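# Tighten the cylinder's loose nut using the impact wrench

## Task

Use the impact wrench to tighten the nut that is loose on the cylinder, and leave it tightened.

## Robot and tools

Robot: two 6-joint arms, left_arm and right_arm, each ending in a parallel two-finger gripper. Base origins in the scene frame: left_arm (+0.034, +0.351, 0) m, yawed slightly negative (quat_wxyz +0.998, 0, 0, -0.066); right_arm (+0.031, -0.334, 0) m (quat_wxyz +1.000, 0, 0, +0.020). The scene frame has its origin on the table top midway between the arms, +z up, +x pointing out over the table, and left_arm sits on the +y side. The names left and right do not match image sides. A gripper's fingers point along its own +z and close along its y axis; the reported end_effector_position is the pinch point between the pads, roughly 1 cm short of the fingertips, and may be somewhat off at long reach.

Joint order, used in every row and every per-joint list: waist, shoulder, elbow, wrist pitch, wrist yaw, wrist roll. Ranges in rad: waist -2.618 to 3.054, shoulder 0.000 to 3.142, elbow 0.000 to 3.142, wrist pitch -1.571 to 1.571, wrist yaw -1.571 to 1.571, wrist roll -2.094 to 2.094. True ends may differ by up to 0.036 rad.

A row is one flat list of 14 numbers, each in [-1, 1]: left_arm's six joint values then its opening, then the same seven for right_arm. Both arms must always be filled in. Joint values are scaled offsets, not poses: 1.0 equals 1.202 rad for the waist, 1.258 shoulder, 1.238 elbow, 2.073 wrist pitch, 2.022 for wrist yaw and wrist roll. The opening is absolute: +1 fully open, -1 closed.

execute_actions(actions): a list of actions; each action is a list of up to 15 rows, one row per 1/30 s step; if fewer than 15 rows are given, the last repeats to fill 15 steps. Joint offsets in every row are measured from the angles at the start of that action (the first action of a call uses the latest reported angles), not from the preceding row. An action asking any joint to go more than 0.036 rad beyond its range end is rejected for both arms; if the first action fails this, or any action is malformed, nothing in the call runs. An empty list just returns the current state and images.

move(target, speed, blocking): target is one 14-number row as above, offsets measured from the Joint positions of the latest result that listed them. All joints follow paths that finish together, so the hand curves. speed (rad/s, 0.01 to 2, default 0.5) caps the joint with the longest travel; paths run 0.5 to 10 s. Moves do not avoid obstacles or the other arm. Finger values apply at once. blocking=false returns after 0.5 s while motion continues; then only wait or stop are accepted until a result shows the move finished. The result adds a move: line with the ending (done, off_target, moving, held, fault), limits=held or limits=none, and each arm's joint farthest from target.

wait(seconds): 0 to 10; lets the sim run with last commands held, returning early if a running move ends. stop(): brakes a running move; fast moves need room to stop; fingers keep going. zoom_image(camera, region): camera is cam_high, cam_left_wrist or cam_right_wrist; region [x0, y0, x1, y1] in pixels, top-left origin, at most 504 by 504. read_manual(section): licence text only, no motion. finished_scene(scene): ends the given scene irreversibly; the nut must already be tight and stay so.

Results: the state line gives each gripper's position (m) and quat_wxyz in the scene frame. Joint positions and Joint velocities list six joints (rad, rad/s) plus finger gap (m; 0.094 when fully open). Joint targets are what the joints are currently driven to. grip_measured is the opening on the command scale, with a fixed error up to about 1 mm. Other lines: joint sent to its limit; joint command not followed (a clearance check altered targets); FAULT; MOTOR HOT (75 C); OVER-TEMPERATURE FAULT (90 C stops the arm 10 s; 100 C makes it drop).

Motion behaviour: each joint's target is kept within a lead of its measured angle (0.202 rad waist, 0.258 shoulder, 0.238 elbow, 0.573 wrist pitch, 0.522 yaw and roll), and targets that would move the hand over 70 mm from where it is get scaled back, so big changes span several actions; finish unfinished motion with new commands. Sending all zeros can let an arm sag; hold it by commanding back to the wanted angles in a reply's first call, then zeros. The simulation runs while replies are written, holding the last command.

Gripping: to hold the wrench, command an opening about 0.03 below grip_measured (less for a lighter grip); pad force is limited to roughly 50 to 62 N and weaker on parts under 2 mm thick. Faster moves and targets set further past contact press harder.

Cameras (504x504 each): cam_high, fixed near (-0.247, 0.030, 0.932) looking down over the table, plus one wrist camera per arm; calibration (pinhole plus radial, K, T_world_to_cam) is supplied but may be a few mm or degrees off.

Avoid: anything leaving the table, dropping the wrench, the arms touching or pushing each other, slams and hard pushes, and long heavy holds that heat motors. Occasional external tugs or pushes on held or loose objects can occur.

Each tool is called after ">>>" as name(argument=value, ...), one argument or row to a line, values as JSON.

## Session

>>> execute_actions(
  actions=[],
)

Scene clock: 0.00 s.
left_arm: end_effector_position=(+0.0535, +0.5272, +0.1161) grip_measured=+1.000 end_effector_quat_wxyz=(-0.076, -0.426, +0.891, +0.137) | right_arm: end_effector_position=(+0.6261, -0.2467, +0.3684) grip_measured=+1.000 end_effector_quat_wxyz=(+0.627, -0.376, +0.620, -0.286)
Joint names: [waist, shoulder, elbow, wrist pitch, wrist yaw, wrist roll]
Joint positions: left_arm=[ 1.276  1.105  0.87  -1.272 -0.309  0.262  0.094] | right_arm=[ 0.113  1.884  1.688  0.146  0.037 -0.971  0.094]
Joint velocities: left_arm=[ 0.002 -0.017  0.007  0.037  0.022 -0.066  0.   ] | right_arm=[-0.002 -0.022  0.002  0.066  0.022 -0.066  0.   ]
Motor temperatures (°C, as the motors report them): left_arm=[17 19 17 18 18 19] | right_arm=[17 16 17 17 17 17]
Joint targets: left_arm=[1.276 1.098 0.881 -1.267 -0.313 0.259] | right_arm=[0.113 1.884 1.689 0.128 0.036 -0.967]

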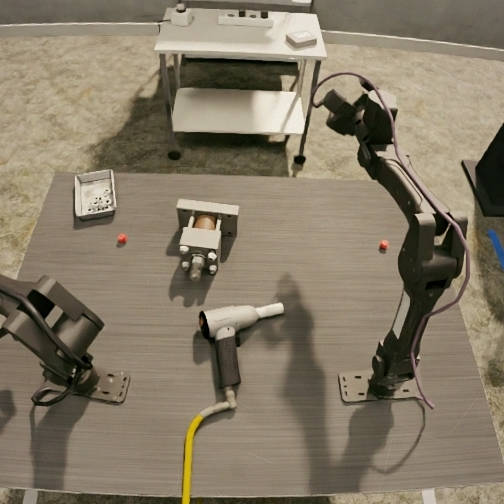

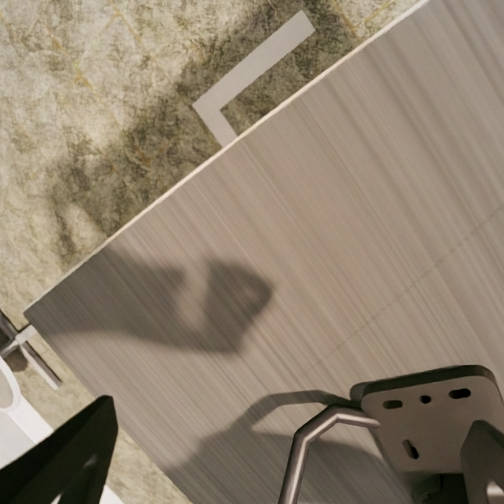

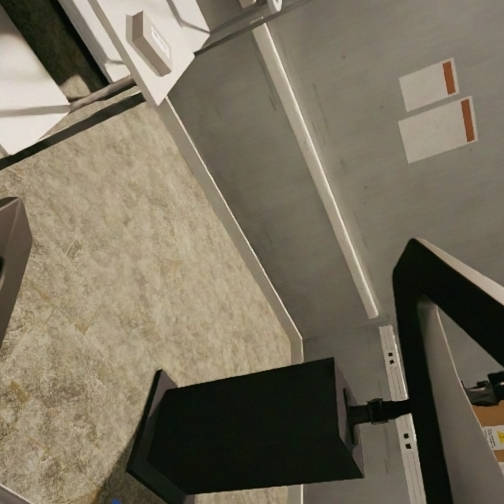

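>>> zoom_image(
  camera="cam_high",
  region=[150, 180, 310, 420],
)

>>> zoom_image(
  camera="cam_high",
  region=[165, 190, 255, 290],
)

Region (150, 180, 310, 420) of cam_high's 504x504 image, scaled by 2.100, with more detail than that image has.

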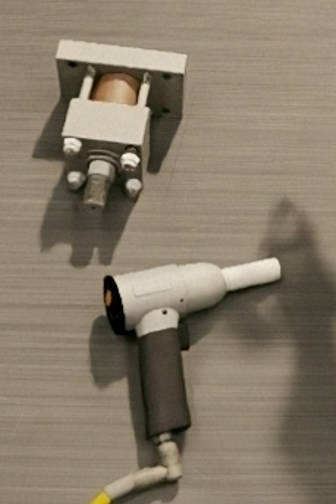

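Region (165, 190, 255, 290) of cam_high's 504x504 image, scaled by 5.040, with more detail than that image has; it fills the left 454 columns of this view, and the rest is white.

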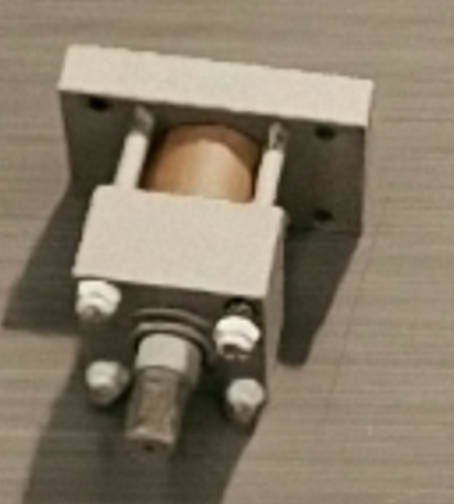

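>>> move(
  target=[0,0,0,0,0,0,1, 1.0,0.133,0.247,-0.80,-0.018,1.0,1],
  speed=1.0,
)

>>> move(
  target=[0,0,0,0,0,0,1, 0.079,0,0,0,0,0.093,1],
)

Scene clock: 23.53 s.
left_arm: end_effector_position=(+0.0535, +0.5272, +0.1161) grip_measured=+1.000 end_effector_quat_wxyz=(-0.076, -0.426, +0.891, +0.137) | right_arm: end_effector_position=(+0.1113, +0.0480, +0.1518) grip_measured=+1.000 end_effector_quat_wxyz=(+0.002, -0.157, +0.988, +0.009)
Joint names: [waist, shoulder, elbow, wrist pitch, wrist yaw, wrist roll]
Joint positions: left_arm=[ 1.276  1.105  0.87  -1.272 -0.309  0.262  0.094] | right_arm=[ 1.319  2.032  1.971 -1.492 -0.002  1.045  0.094]
Joint velocities: left_arm=[-0.002  0.012  0.002  0.022 -0.037  0.022  0.   ] | right_arm=[ 0.007 -0.017 -0.012 -0.066 -0.007  0.037  0.   ]
Motor temperatures (°C, as the motors report them): left_arm=[17 19 18 18 18 19] | right_arm=[17 20 19 20 17 17]
Joint targets: left_arm=[1.276 1.105 0.870 -1.272 -0.309 0.262] | right_arm=[1.316 2.051 1.993 -1.513 0.000 1.051]
move: off_target (right_arm); limits=none; left_arm: farthest joint: the waist, 0.000 radians from its target (0.000 radians at the start); right_arm: farthest joint: the elbow, 0.022 radians from its target (0.306 radians at the start)
camera_calibration (this result's frames):
cam_right_wrist: T_world_to_cam=[[0.446779, -0.894644, -0.00097904, -0.0110433], [-0.655221, -0.327958, 0.680536, -0.0150808], [-0.609158, -0.303407, -0.732714, 0.297312], [0, 0, 0, 1]] pos_world=[0.176163, 0.0753809, 0.228097]

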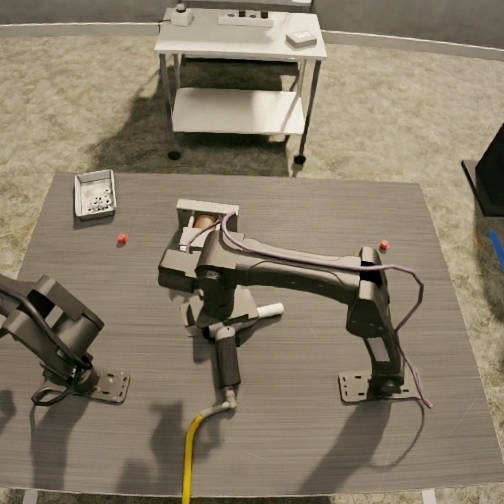

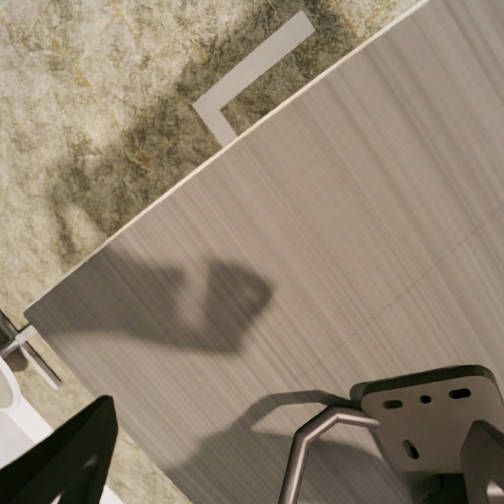

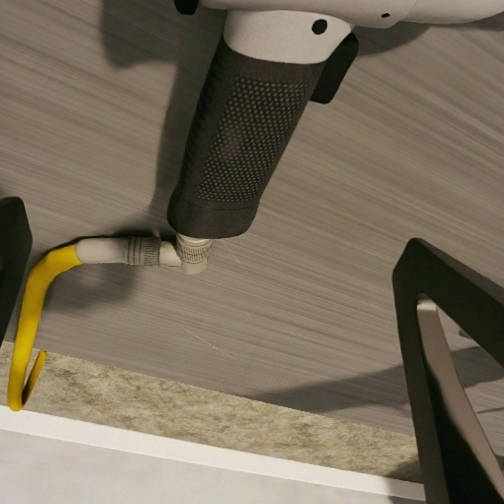

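Scene clock: 24.70 s.
left_arm: end_effector_position=(+0.0535, +0.5272, +0.1161) grip_measured=+1.000 end_effector_quat_wxyz=(-0.076, -0.426, +0.891, +0.137) | right_arm: end_effector_position=(+0.0757, +0.0538, +0.1518) grip_measured=+1.000 end_effector_quat_wxyz=(+0.000, -0.112, +0.994, +0.010)
Joint names: [waist, shoulder, elbow, wrist pitch, wrist yaw, wrist roll]
Joint positions: left_arm=[ 1.276  1.105  0.87  -1.272 -0.309  0.262  0.094] | right_arm=[ 1.411  2.032  1.971 -1.492 -0.004  1.227  0.094]
Joint velocities: left_arm=[-0.007 -0.007  0.002 -0.007  0.007  0.051  0.   ] | right_arm=[-0.012  0.022  0.017  0.007  0.007  0.051  0.   ]
Motor temperatures (°C, as the motors report them): left_arm=[17 19 18 18 18 19] | right_arm=[17 20 19 20 17 17]
Joint targets: left_arm=[1.276 1.105 0.870 -1.272 -0.309 0.262] | right_arm=[1.414 2.032 1.971 -1.492 -0.002 1.233]
move: done; limits=none; left_arm: farthest joint: the waist, 0.000 radians from its target (0.000 radians at the start); right_arm: farthest joint: the wrist roll, 0.006 radians from its target (0.188 radians at the start)
camera_calibration (this result's frames):
cam_right_wrist: T_world_to_cam=[[0.364221, -0.931308, -0.00304351, 0.018565], [-0.679018, -0.267788, 0.683538, -0.0383916], [-0.637399, -0.246892, -0.729908, 0.276062], [0, 0, 0, 1]] pos_world=[0.143131, 0.0751664, 0.227798]

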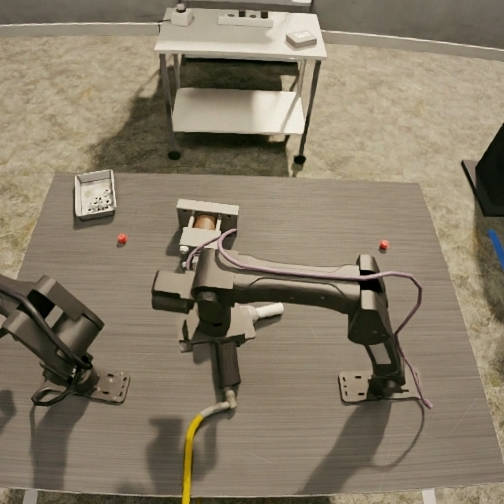

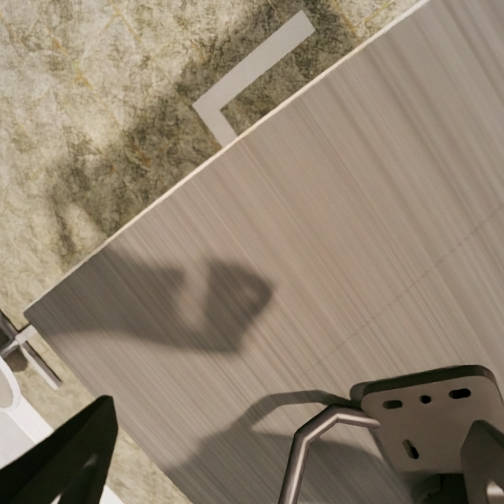

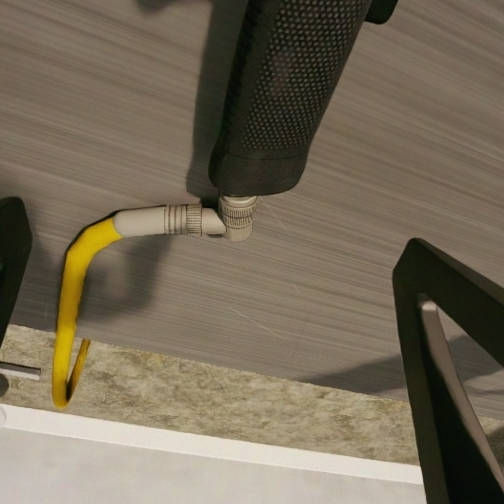

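>>> move(
  target=[0,0,0,0,0,0,1, -0.1065,-0.016,-0.2375,0.1235,0,-0.056,1],
)

Scene clock: 37.90 s.
left_arm: end_effector_position=(+0.0535, +0.5272, +0.1161) grip_measured=+1.000 end_effector_quat_wxyz=(-0.076, -0.426, +0.891, +0.137) | right_arm: end_effector_position=(+0.1213, +0.0394, +0.0817) grip_measured=+1.000 end_effector_quat_wxyz=(-0.005, -0.104, +0.995, -0.007)
Joint names: [waist, shoulder, elbow, wrist pitch, wrist yaw, wrist roll]
Joint positions: left_arm=[ 1.276  1.105  0.87  -1.272 -0.309  0.262  0.094] | right_arm=[ 1.287  2.031  1.691 -1.248 -0.004  1.12   0.094]
Joint velocities: left_arm=[-0.012 -0.002  0.002 -0.051  0.022 -0.007  0.   ] | right_arm=[-0.017 -0.017 -0.002  0.022 -0.051 -0.051  0.   ]
Motor temperatures (°C, as the motors report them): left_arm=[17 19 19 18 18 19] | right_arm=[17 21 18 19 17 17]
Joint targets: left_arm=[1.276 1.105 0.870 -1.272 -0.309 0.262] | right_arm=[1.283 2.012 1.677 -1.236 -0.003 1.114]
move: done; limits=none; left_arm: farthest joint: the waist, 0.000 radians from its target (0.000 radians at the start); right_arm: farthest joint: the shoulder, 0.019 radians from its target (0.020 radians at the start)
camera_calibration (this result's frames):
cam_right_wrist: T_world_to_cam=[[0.349711, -0.936482, 0.0265378, -0.0121458], [-0.678152, -0.233496, 0.696842, 0.034113], [-0.646384, -0.26169, -0.716733, 0.251076], [0, 0, 0, 1]] pos_world=[0.189673, 0.0622951, 0.156506]

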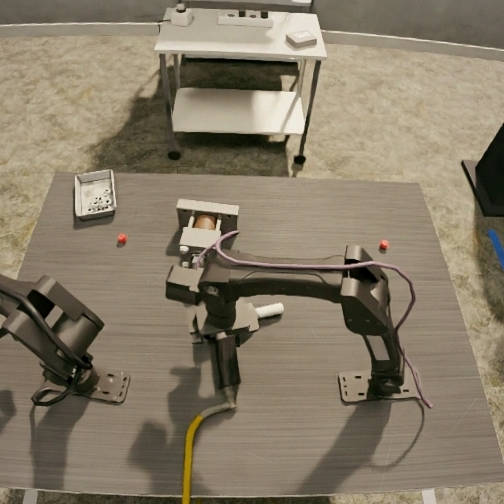

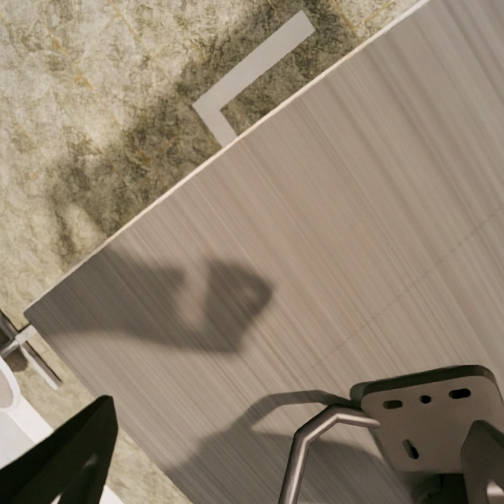

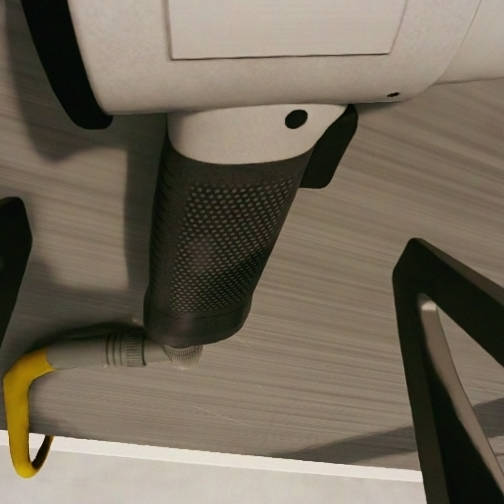

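>>> move(
  target=[0,0,0,0,0,0,1, 0.02,0,0,0,0,0.047,0.55],
)

>>> move(
  target=[0,0,0,0,0,0,1, 0,0,-0.172,0.112,0,0,0.55],
  speed=0.2,
)

Scene clock: 50.10 s.
left_arm: end_effector_position=(+0.0535, +0.5272, +0.1161) grip_measured=+1.000 end_effector_quat_wxyz=(-0.076, -0.426, +0.891, +0.137) | right_arm: end_effector_position=(+0.1154, +0.0410, +0.0817) grip_measured=+0.552 end_effector_quat_wxyz=(-0.004, -0.068, +0.998, -0.007)
Joint names: [waist, shoulder, elbow, wrist pitch, wrist yaw, wrist roll]
Joint positions: left_arm=[ 1.276  1.105  0.87  -1.272 -0.309  0.262  0.094] | right_arm=[ 1.304  2.031  1.691 -1.247 -0.004  1.209  0.073]
Joint velocities: left_arm=[ 0.022 -0.007 -0.037 -0.022 -0.051  0.037  0.   ] | right_arm=[-0.012 -0.002 -0.012 -0.037 -0.022 -0.066 -0.001]
Motor temperatures (°C, as the motors report them): left_arm=[17 19 19 18 18 19] | right_arm=[17 23 18 18 17 17]
Joint targets: left_arm=[1.276 1.105 0.870 -1.272 -0.309 0.262] | right_arm=[1.311 2.031 1.691 -1.248 -0.004 1.215]
move: done; limits=none; left_arm: farthest joint: the waist, 0.000 radians from its target (0.000 radians at the start); right_arm: farthest joint: the waist, 0.008 radians from its target (0.024 radians at the start)
camera_calibration (this result's frames):
cam_right_wrist: T_world_to_cam=[[0.280582, -0.959451, 0.0269765, 0.000300967], [-0.694389, -0.183503, 0.695809, 0.0303624], [-0.662644, -0.213963, -0.71772, 0.247647], [0, 0, 0, 1]] pos_world=[0.1851, 0.0588477, 0.156606]

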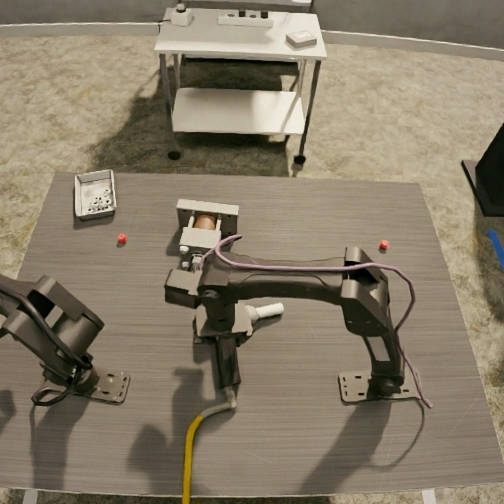

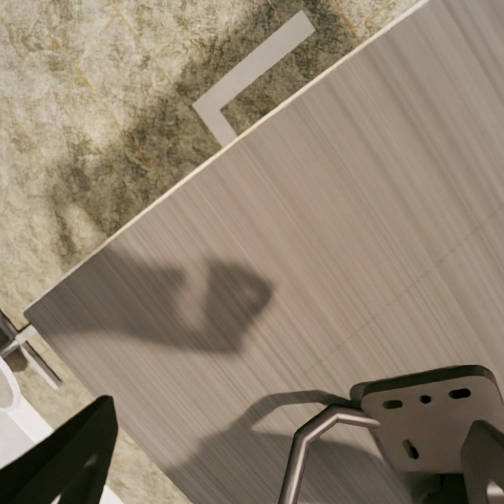

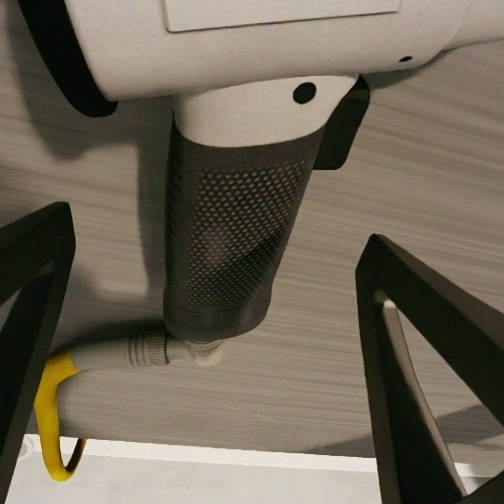

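Scene clock: 51.73 s.
left_arm: end_effector_position=(+0.0535, +0.5272, +0.1161) grip_measured=+1.000 end_effector_quat_wxyz=(-0.076, -0.426, +0.891, +0.137) | right_arm: end_effector_position=(+0.1143, +0.0361, +0.0334) grip_measured=+0.552 end_effector_quat_wxyz=(-0.002, -0.068, +0.998, +0.002)
Joint names: [waist, shoulder, elbow, wrist pitch, wrist yaw, wrist roll]
Joint positions: left_arm=[ 1.276  1.105  0.87  -1.272 -0.309  0.262  0.094] | right_arm=[ 1.304  2.031  1.496 -1.033 -0.004  1.209  0.073]
Joint velocities: left_arm=[ 0.002  0.002 -0.012  0.066  0.037  0.022  0.   ] | right_arm=[-0.002 -0.002  0.022  0.037  0.051  0.037  0.   ]
Motor temperatures (°C, as the motors report them): left_arm=[17 19 19 18 18 19] | right_arm=[17 23 18 18 17 17]
Joint targets: left_arm=[1.276 1.105 0.870 -1.272 -0.309 0.262] | right_arm=[1.304 2.031 1.479 -1.015 -0.004 1.209]
move: done; limits=none; left_arm: farthest joint: the waist, 0.000 radians from its target (0.000 radians at the start); right_arm: farthest joint: the elbow, 0.018 radians from its target (0.213 radians at the start)
camera_calibration (this result's frames):
cam_right_wrist: T_world_to_cam=[[0.280503, -0.959794, 0.0106727, -0.00219674], [-0.697295, -0.19612, 0.689432, 0.0633375], [-0.65962, -0.20083, -0.724271, 0.210545], [0, 0, 0, 1]] pos_world=[0.183661, 0.0525971, 0.108849]

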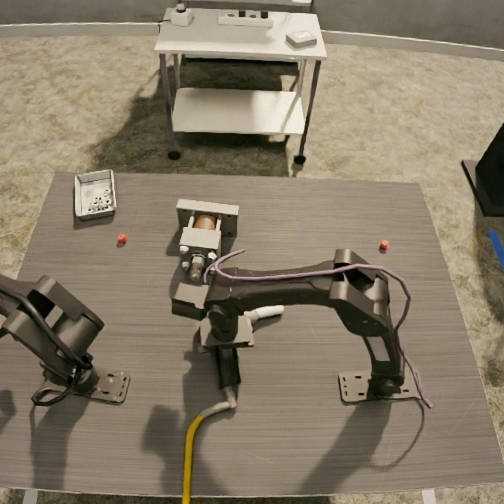

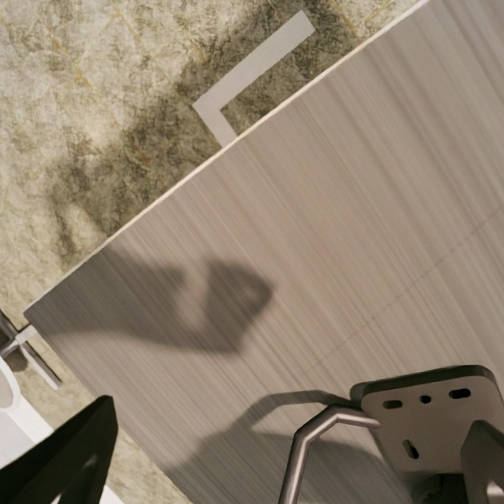

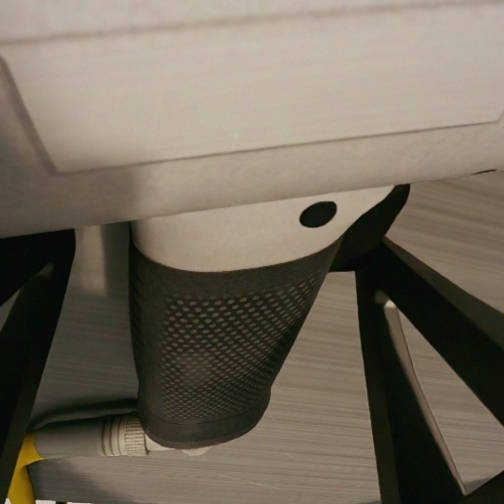

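>>> move(
  target=[0,0,0,0,0,0,1, -0.012,0,-0.04,0.01,0,0,0.55],
  speed=0.1,
)

>>> move(
  target=[0,0,0,0,0,0,1, 0,0,0,0,0,0,0.0],
)

Scene clock: 55.80 s.
left_arm: end_effector_position=(+0.0535, +0.5272, +0.1161) grip_measured=+1.000 end_effector_quat_wxyz=(-0.076, -0.426, +0.891, +0.137) | right_arm: end_effector_position=(+0.1129, +0.0274, +0.0259) grip_measured=+0.552 end_effector_quat_wxyz=(-0.006, -0.067, +0.998, -0.010)
Joint names: [waist, shoulder, elbow, wrist pitch, wrist yaw, wrist roll]
Joint positions: left_arm=[ 1.276  1.105  0.87  -1.272 -0.309  0.262  0.094] | right_arm=[ 1.301  2.031  1.464 -1.027 -0.007  1.209  0.073]
Joint velocities: left_arm=[-0.002 -0.002 -0.007  0.051 -0.037  0.007  0.   ] | right_arm=[-0.007 -0.002 -0.007  0.022  0.007 -0.022  0.   ]
Motor temperatures (°C, as the motors report them): left_arm=[17 19 19 18 18 19] | right_arm=[17 23 18 18 17 17]
Joint targets: left_arm=[1.276 1.105 0.870 -1.272 -0.309 0.262] | right_arm=[1.289 2.031 1.446 -1.012 -0.005 1.209]
move: done; limits=none; left_arm: farthest joint: the waist, 0.000 radians from its target (0.000 radians at the start); right_arm: farthest joint: the elbow, 0.018 radians from its target (0.049 radians at the start)
camera_calibration (this result's frames):
cam_right_wrist: T_world_to_cam=[[0.278088, -0.960028, 0.0318453, -0.0103144], [-0.692242, -0.177315, 0.699543, 0.0644436], [-0.665934, -0.216579, -0.713881, 0.203367], [0, 0, 0, 1]] pos_world=[0.182908, 0.0455696, 0.100427]

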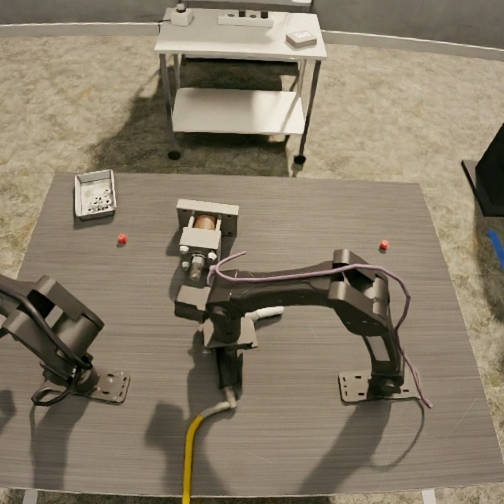

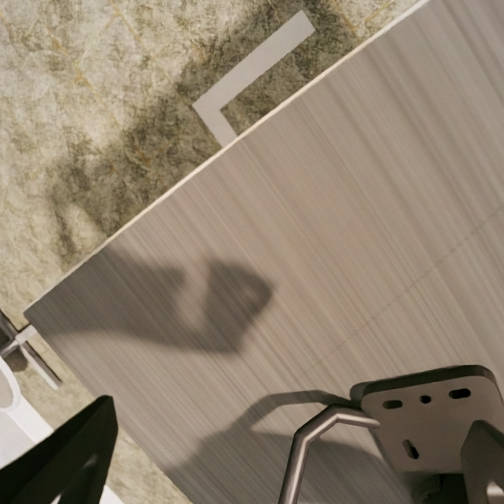

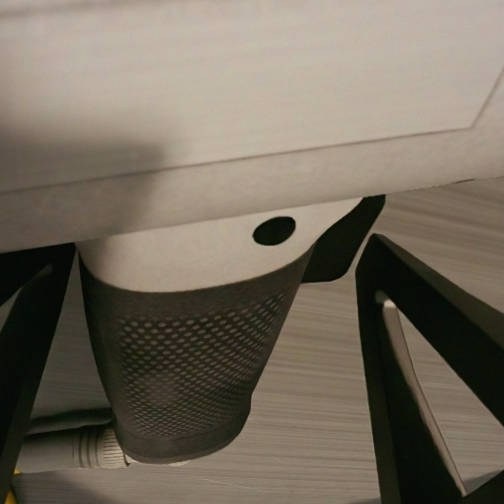

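Scene clock: 56.73 s.
left_arm: end_effector_position=(+0.0535, +0.5272, +0.1161) grip_measured=+1.000 end_effector_quat_wxyz=(-0.076, -0.426, +0.891, +0.137) | right_arm: end_effector_position=(+0.1174, +0.0512, +0.0460) grip_measured=+0.002 end_effector_quat_wxyz=(+0.012, -0.071, +0.997, +0.042)
Joint names: [waist, shoulder, elbow, wrist pitch, wrist yaw, wrist roll]
Joint positions: left_arm=[ 1.276  1.105  0.87  -1.272 -0.309  0.262  0.094] | right_arm=[ 1.306  1.998  1.496 -0.981 -0.001  1.205  0.047]
Joint velocities: left_arm=[ 0.002 -0.022  0.002 -0.007 -0.037  0.037  0.   ] | right_arm=[ 0.012  0.007  0.012  0.007 -0.022 -0.007  0.   ]
Motor temperatures (°C, as the motors report them): left_arm=[17 19 19 18 18 19] | right_arm=[17 22 18 18 17 17]
Joint targets: left_arm=[1.276 1.105 0.870 -1.272 -0.309 0.262] | right_arm=[1.301 2.031 1.464 -1.027 -0.006 1.208]
move: off_target (right_arm); limits=none; left_arm: farthest joint: the waist, 0.000 radians from its target (0.000 radians at the start); right_arm: farthest joint: the wrist pitch, 0.046 radians from its target (0.000 radians at the start)
camera_calibration (this result's frames):
cam_right_wrist: T_world_to_cam=[[0.286407, -0.956152, -0.0611959, 0.0136891], [-0.710805, -0.254875, 0.655587, 0.0659193], [-0.642438, -0.144267, -0.752636, 0.221136], [0, 0, 0, 1]] pos_world=[0.185001, 0.0617925, 0.124057]

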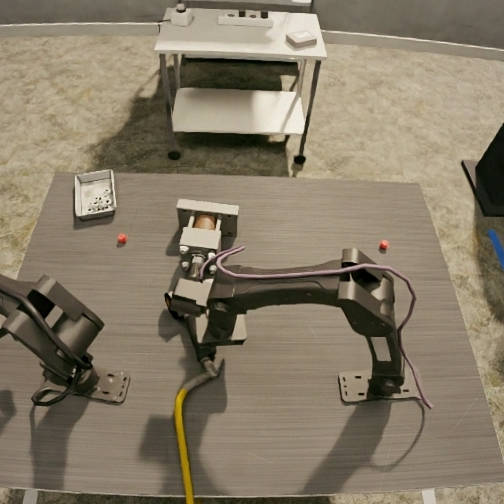

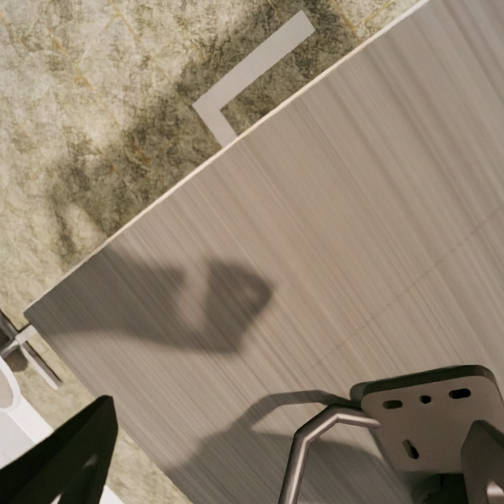

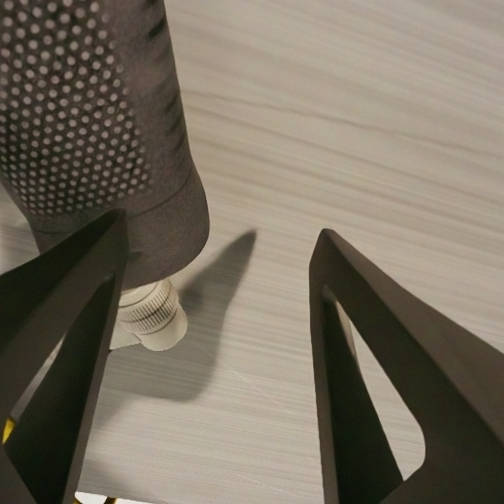

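Something flung the wrench. Lift and look.

>>> move(
  target=[0,0,0,0,0,0,1, 0,-0.05,0.3,-0.2,0,0,1],
  speed=0.3,
)

>>> move(
  target=[0,0,0,0,0,0,1, -0.5,0,0,0,0,0,1],
)

>>> zoom_image(
  camera="cam_high",
  region=[120, 190, 320, 410],
)

Scene clock: 62.13 s.
left_arm: end_effector_position=(+0.0535, +0.5272, +0.1161) grip_measured=+1.000 end_effector_quat_wxyz=(-0.076, -0.426, +0.891, +0.137) | right_arm: end_effector_position=(+0.1169, +0.0481, +0.1528) grip_measured=+1.000 end_effector_quat_wxyz=(+0.015, -0.070, +0.996, +0.048)
Joint names: [waist, shoulder, elbow, wrist pitch, wrist yaw, wrist roll]
Joint positions: left_arm=[ 1.276  1.105  0.87  -1.272 -0.309  0.262  0.094] | right_arm=[ 1.306  1.946  1.849 -1.372 -0.     1.206  0.094]
Joint velocities: left_arm=[-0.002 -0.007 -0.017  0.022 -0.007  0.007  0.   ] | right_arm=[-0.012 -0.012 -0.007 -0.007  0.007 -0.007  0.   ]
Motor temperatures (°C, as the motors report them): left_arm=[17 19 19 18 18 19] | right_arm=[17 22 18 18 17 17]
Joint targets: left_arm=[1.276 1.105 0.870 -1.272 -0.309 0.262] | right_arm=[1.306 1.935 1.867 -1.396 -0.001 1.205]
move: off_target (right_arm); limits=none; left_arm: farthest joint: the waist, 0.000 radians from its target (0.000 radians at the start); right_arm: farthest joint: the wrist pitch, 0.023 radians from its target (0.414 radians at the start)
camera_calibration (this result's frames):
cam_right_wrist: T_world_to_cam=[[0.286218, -0.955412, -0.0725777, 0.0191288], [-0.713624, -0.263104, 0.649243, -0.00360432], [-0.63939, -0.134032, -0.75711, 0.300648], [0, 0, 0, 1]] pos_world=[0.184184, 0.057624, 0.231352]

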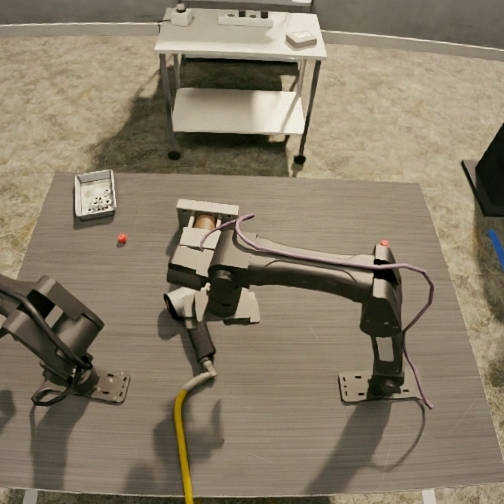

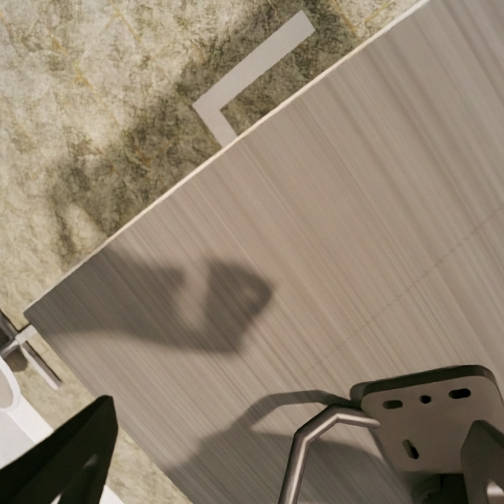

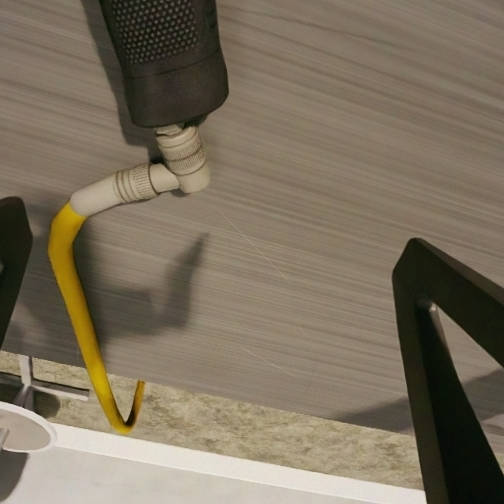

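Scene clock: 63.77 s.
left_arm: end_effector_position=(+0.0535, +0.5272, +0.1161) grip_measured=+1.000 end_effector_quat_wxyz=(-0.076, -0.426, +0.891, +0.137) | right_arm: end_effector_position=(+0.3178, -0.0677, +0.1528) grip_measured=+1.000 end_effector_quat_wxyz=(+0.027, +0.229, +0.972, +0.042)
Joint names: [waist, shoulder, elbow, wrist pitch, wrist yaw, wrist roll]
Joint positions: left_arm=[ 1.276  1.105  0.87  -1.272 -0.309  0.262  0.094] | right_arm=[ 0.703  1.946  1.849 -1.373 -0.003  1.206  0.094]
Joint velocities: left_arm=[ 0.002  0.002 -0.002  0.022 -0.007 -0.022  0.   ] | right_arm=[ 0.007 -0.007 -0.017  0.007  0.051  0.051 -0.001]
Motor temperatures (°C, as the motors report them): left_arm=[17 19 19 18 18 19] | right_arm=[17 22 18 18 17 17]
Joint targets: left_arm=[1.276 1.105 0.870 -1.272 -0.309 0.262] | right_arm=[0.705 1.946 1.849 -1.373 -0.000 1.206]
move: done; limits=none; left_arm: farthest joint: the waist, 0.000 radians from its target (0.000 radians at the start); right_arm: farthest joint: the wrist yaw, 0.003 radians from its target (0.000 radians at the start)
camera_calibration (this result's frames):
cam_right_wrist: T_world_to_cam=[[-0.306077, -0.949147, -0.0737385, 0.0398491], [-0.735495, 0.186578, 0.651334, 0.146422], [-0.604453, 0.253592, -0.7552, 0.428459], [0, 0, 0, 1]] pos_world=[0.378873, -0.0981503, 0.231141]

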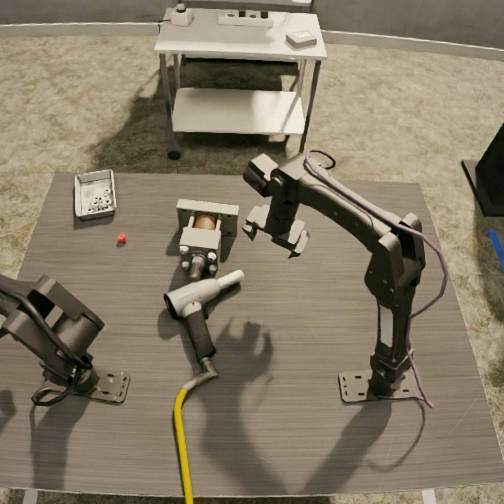

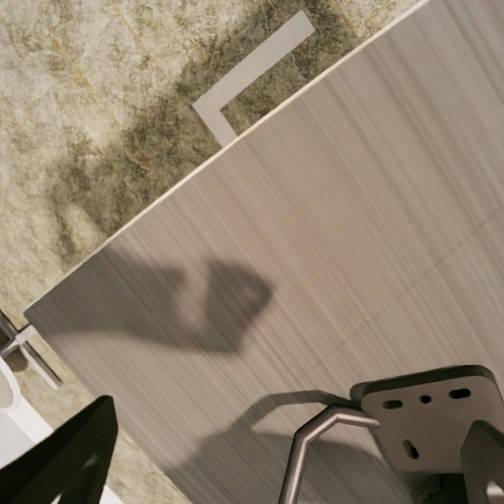

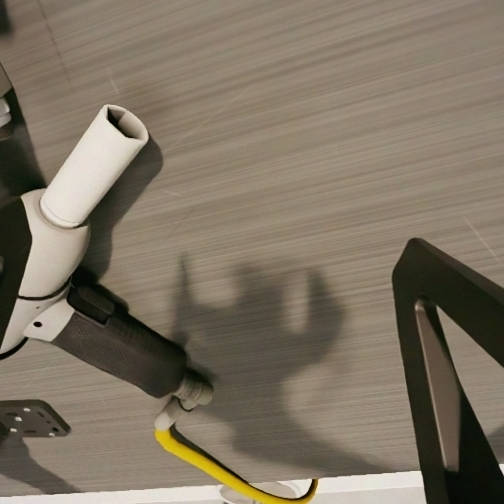

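Region (120, 190, 320, 410) of cam_high's 504x504 image, scaled by 2.291, with more detail than that image has; it fills the left 458 columns of this view, and the rest is white.

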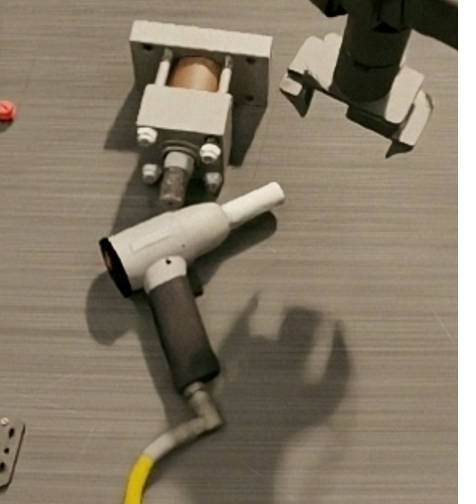

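>>> move(
  target=[-0.9,0.1,0.15,0,0.153,0.67,1, -0.4,-0.2,-0.1,0,0,0,1],
  speed=1.0,
)

>>> move(
  target=[-0.872,0.29,0.13,0.037,0,0,0.7, 0,0,0,0,0,0,1],
  speed=0.8,
)

Scene clock: 77.40 s.
left_arm: end_effector_position=(+0.2389, +0.3691, +0.1290) grip_measured=+1.000 end_effector_quat_wxyz=(+0.026, +0.695, +0.718, +0.041) | right_arm: end_effector_position=(+0.3747, -0.2370, +0.2072) grip_measured=+1.000 end_effector_quat_wxyz=(+0.085, +0.448, +0.886, +0.081)
Joint names: [waist, shoulder, elbow, wrist pitch, wrist yaw, wrist roll]
Joint positions: left_arm=[ 0.203  1.225  1.022 -1.273 -0.016  1.61   0.094] | right_arm=[ 0.228  1.71   1.746 -1.372 -0.005  1.206  0.094]
Joint velocities: left_arm=[-0.012  0.002 -0.007 -0.007 -0.007 -0.007  0.   ] | right_arm=[-0.007 -0.002  0.002  0.022 -0.007 -0.022 -0.001]
Motor temperatures (°C, as the motors report them): left_arm=[17 19 19 18 18 19] | right_arm=[17 22 18 18 17 17]
Joint targets: left_arm=[0.195 1.231 1.055 -1.272 0.001 1.617] | right_arm=[0.222 1.695 1.725 -1.372 -0.003 1.206]
move: off_target (left_arm, right_arm); limits=none; left_arm: farthest joint: the elbow, 0.034 radians from its target (0.186 radians at the start); right_arm: farthest joint: the elbow, 0.021 radians from its target (0.123 radians at the start)
camera_calibration (this result's frames):
cam_left_wrist: T_world_to_cam=[[-0.98361, -0.0852122, -0.158906, 0.290526], [-0.149642, 0.877443, 0.455742, -0.294388], [0.100596, 0.472051, -0.875813, 0.0119711], [0, 0, 0, 1]] pos_world=[0.240507, 0.277415, 0.190816]
cam_right_wrist: T_world_to_cam=[[-0.688849, -0.699379, -0.190674, 0.127399], [-0.649364, 0.478425, 0.591131, 0.233824], [-0.322201, 0.531017, -0.783714, 0.512689], [0, 0, 0, 1]] pos_world=[0.404785, -0.295013, 0.287873]

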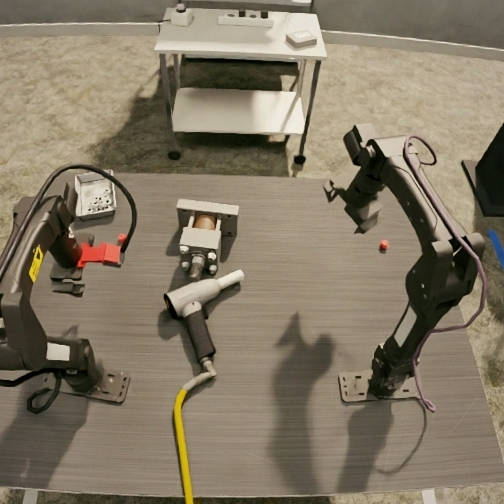

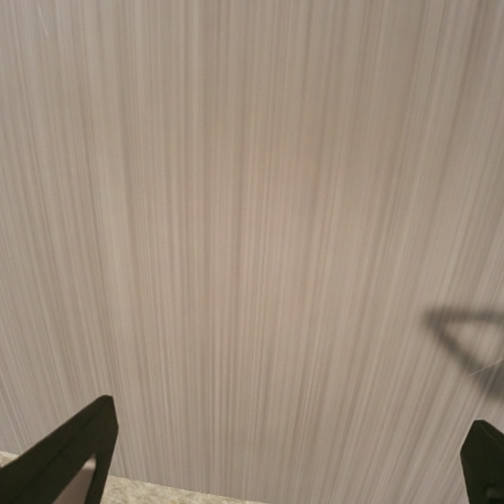

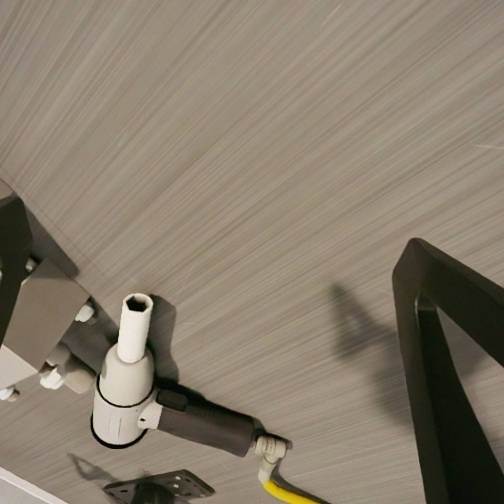

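Scene clock: 79.17 s.
left_arm: end_effector_position=(+0.1810, +0.1433, +0.0846) grip_measured=+0.702 end_effector_quat_wxyz=(-0.037, +0.961, +0.275, +0.000) | right_arm: end_effector_position=(+0.3747, -0.2370, +0.2072) grip_measured=+1.000 end_effector_quat_wxyz=(+0.085, +0.448, +0.886, +0.081)
Joint names: [waist, shoulder, elbow, wrist pitch, wrist yaw, wrist roll]
Joint positions: left_arm=[-0.842  1.589  1.148 -1.2   -0.024  1.61   0.08 ] | right_arm=[ 0.228  1.71   1.746 -1.372 -0.005  1.206  0.094]
Joint velocities: left_arm=[-0.007  0.007 -0.007  0.037  0.007  0.007  0.001] | right_arm=[-0.007 -0.007 -0.017  0.007 -0.051  0.037 -0.   ]
Motor temperatures (°C, as the motors report them): left_arm=[17 19 19 18 18 19] | right_arm=[17 22 18 18 17 17]
Joint targets: left_arm=[-0.845 1.590 1.183 -1.196 -0.016 1.610] | right_arm=[0.228 1.710 1.746 -1.372 -0.005 1.206]
move: off_target (left_arm); limits=none; left_arm: farthest joint: the elbow, 0.035 radians from its target (0.161 radians at the start); right_arm: farthest joint: the waist, 0.000 radians from its target (0.000 radians at the start)
camera_calibration (this result's frames):
cam_left_wrist: T_world_to_cam=[[-0.574194, 0.818706, 0.00468832, -0.0101976], [0.723486, 0.504715, 0.47099, -0.19062], [0.383236, 0.273831, -0.882126, 0.0632949], [0, 0, 0, 1]] pos_world=[0.107799, 0.0872254, 0.145662]
cam_right_wrist: T_world_to_cam=[[-0.688849, -0.699379, -0.190674, 0.127399], [-0.649364, 0.478425, 0.591131, 0.233824], [-0.322201, 0.531017, -0.783714, 0.512689], [0, 0, 0, 1]] pos_world=[0.404785, -0.295013, 0.287873]

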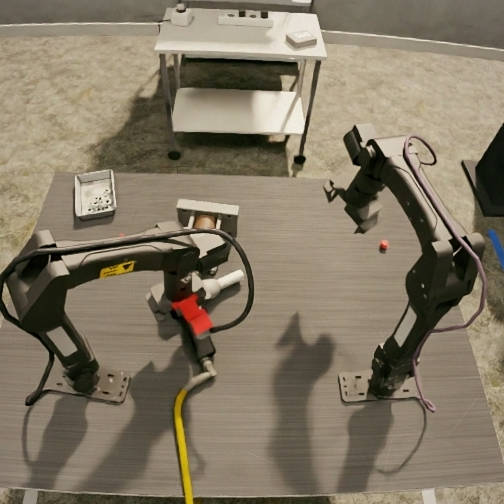

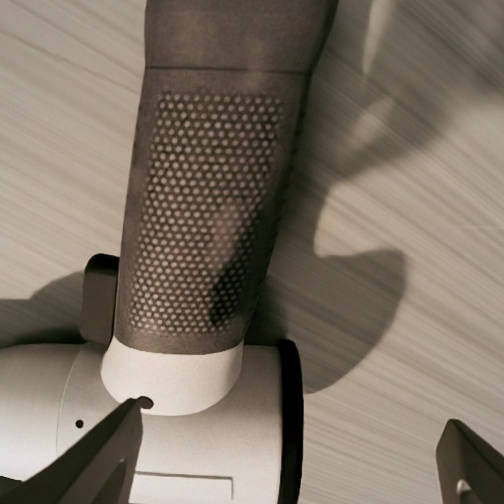

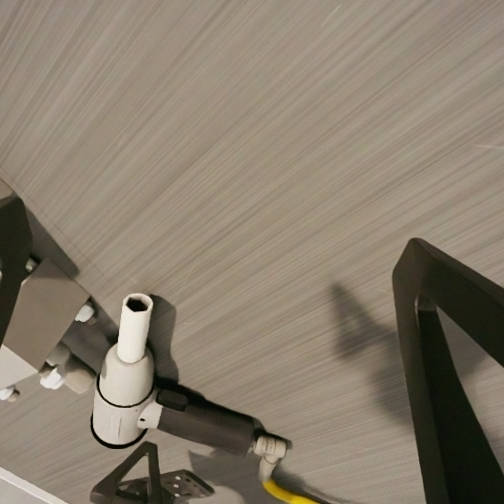

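>>> move(
  target=[-0.034,0.057,0.045,0.06,0.02,-0.02,0.7, 0,0,0,0,0,0,1],
  speed=0.2,
)

Scene clock: 84.50 s.
left_arm: end_effector_position=(+0.1888, +0.1081, +0.0718) grip_measured=+0.702 end_effector_quat_wxyz=(+0.001, +0.961, +0.276, +0.000) | right_arm: end_effector_position=(+0.3747, -0.2370, +0.2072) grip_measured=+1.000 end_effector_quat_wxyz=(+0.085, +0.448, +0.886, +0.081)
Joint names: [waist, shoulder, elbow, wrist pitch, wrist yaw, wrist roll]
Joint positions: left_arm=[-0.873  1.658  1.172 -1.082 -0.     1.577  0.08 ] | right_arm=[ 0.228  1.71   1.746 -1.372 -0.005  1.206  0.094]
Joint velocities: left_arm=[-0.007  0.012  0.007 -0.007  0.007 -0.051 -0.001] | right_arm=[-0.012 -0.012  0.012 -0.022 -0.037 -0.022 -0.   ]
Motor temperatures (°C, as the motors report them): left_arm=[17 20 19 18 18 19] | right_arm=[17 22 18 18 17 17]
Joint targets: left_arm=[-0.882 1.661 1.204 -1.075 0.017 1.569] | right_arm=[0.228 1.710 1.746 -1.372 -0.005 1.206]
move: off_target (left_arm); limits=none; left_arm: farthest joint: the elbow, 0.032 radians from its target (0.056 radians at the start); right_arm: farthest joint: the waist, 0.000 radians from its target (0.000 radians at the start)
camera_calibration (this result's frames):
cam_left_wrist: T_world_to_cam=[[-0.575132, 0.815314, -0.0669779, 0.0288053], [0.712857, 0.539652, 0.447894, -0.172571], [0.401319, 0.209853, -0.891574, 0.0628488], [0, 0, 0, 1]] pos_world=[0.114363, 0.0564539, 0.135257]
cam_right_wrist: T_world_to_cam=[[-0.688849, -0.699379, -0.190674, 0.127399], [-0.649364, 0.478425, 0.591131, 0.233824], [-0.322201, 0.531017, -0.783714, 0.512689], [0, 0, 0, 1]] pos_world=[0.404785, -0.295013, 0.287873]

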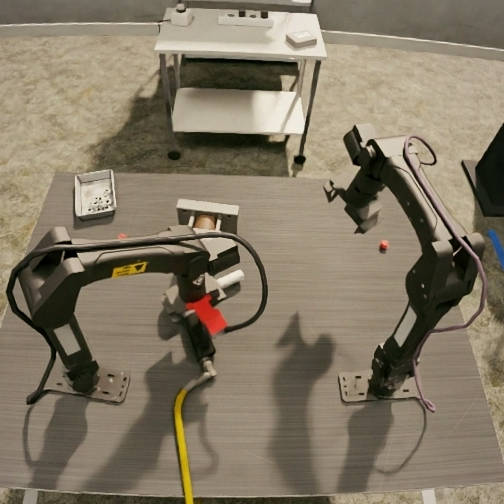

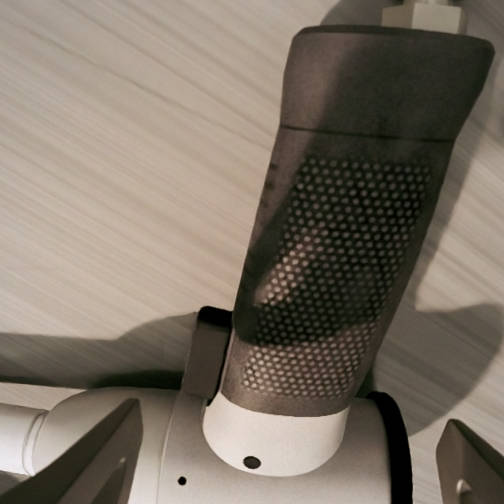

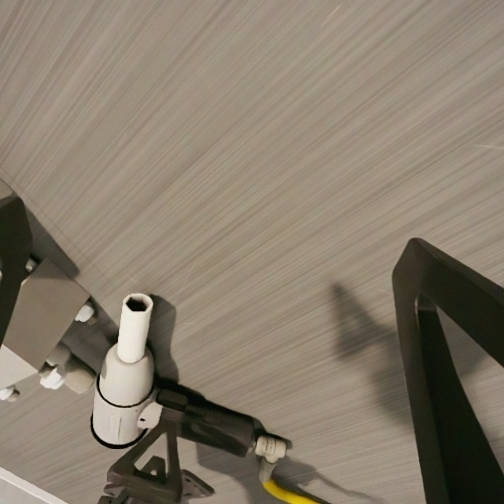

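>>> move(
  target=[-0.018,0.049,-0.09,0.092,0,0.052,0.6, 0,0,0,0,0,0,1],
  speed=0.15,
)

Scene clock: 90.33 s.
left_arm: end_effector_position=(+0.1912, +0.0988, +0.0321) grip_measured=+0.601 end_effector_quat_wxyz=(+0.012, +0.975, +0.223, +0.006) | right_arm: end_effector_position=(+0.3747, -0.2370, +0.2072) grip_measured=+1.000 end_effector_quat_wxyz=(+0.085, +0.448, +0.886, +0.081)
Joint names: [waist, shoulder, elbow, wrist pitch, wrist yaw, wrist roll]
Joint positions: left_arm=[-0.885  1.718  1.073 -0.898 -0.004  1.674  0.075] | right_arm=[ 0.228  1.71   1.746 -1.372 -0.005  1.206  0.094]
Joint velocities: left_arm=[-0.002  0.002 -0.012 -0.022  0.022 -0.007 -0.001] | right_arm=[-0.002 -0.017 -0.002 -0.081  0.007 -0.037  0.   ]
Motor temperatures (°C, as the motors report them): left_arm=[17 20 19 18 18 19] | right_arm=[17 21 18 18 17 17]
Joint targets: left_arm=[-0.895 1.719 1.060 -0.892 -0.000 1.682] | right_arm=[0.228 1.710 1.746 -1.372 -0.005 1.206]
move: done; limits=none; left_arm: farthest joint: the elbow, 0.012 radians from its target (0.111 radians at the start); right_arm: farthest joint: the waist, 0.000 radians from its target (0.000 radians at the start)
camera_calibration (this result's frames):
cam_left_wrist: T_world_to_cam=[[-0.481334, 0.871713, -0.0918378, 0.0124031], [0.760041, 0.467257, 0.451672, -0.153458], [0.436641, 0.147605, -0.887445, 0.0276744], [0, 0, 0, 1]] pos_world=[0.110521, 0.0568076, 0.0950114]
cam_right_wrist: T_world_to_cam=[[-0.688849, -0.699379, -0.190674, 0.127399], [-0.649364, 0.478425, 0.591131, 0.233824], [-0.322201, 0.531017, -0.783714, 0.512689], [0, 0, 0, 1]] pos_world=[0.404785, -0.295013, 0.287873]

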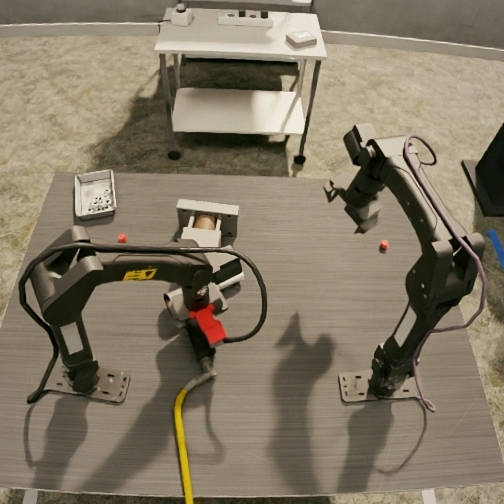

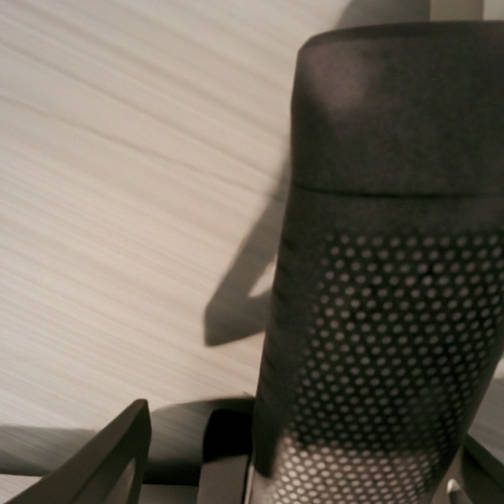

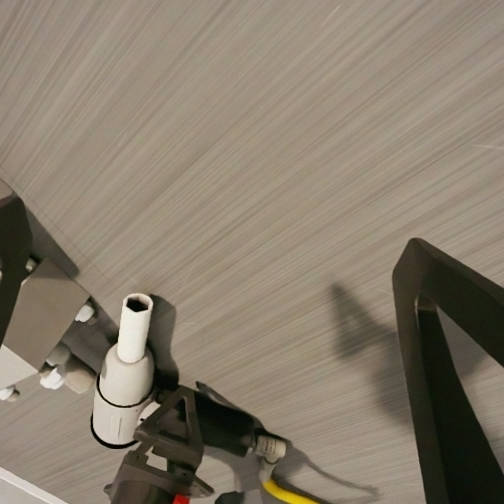

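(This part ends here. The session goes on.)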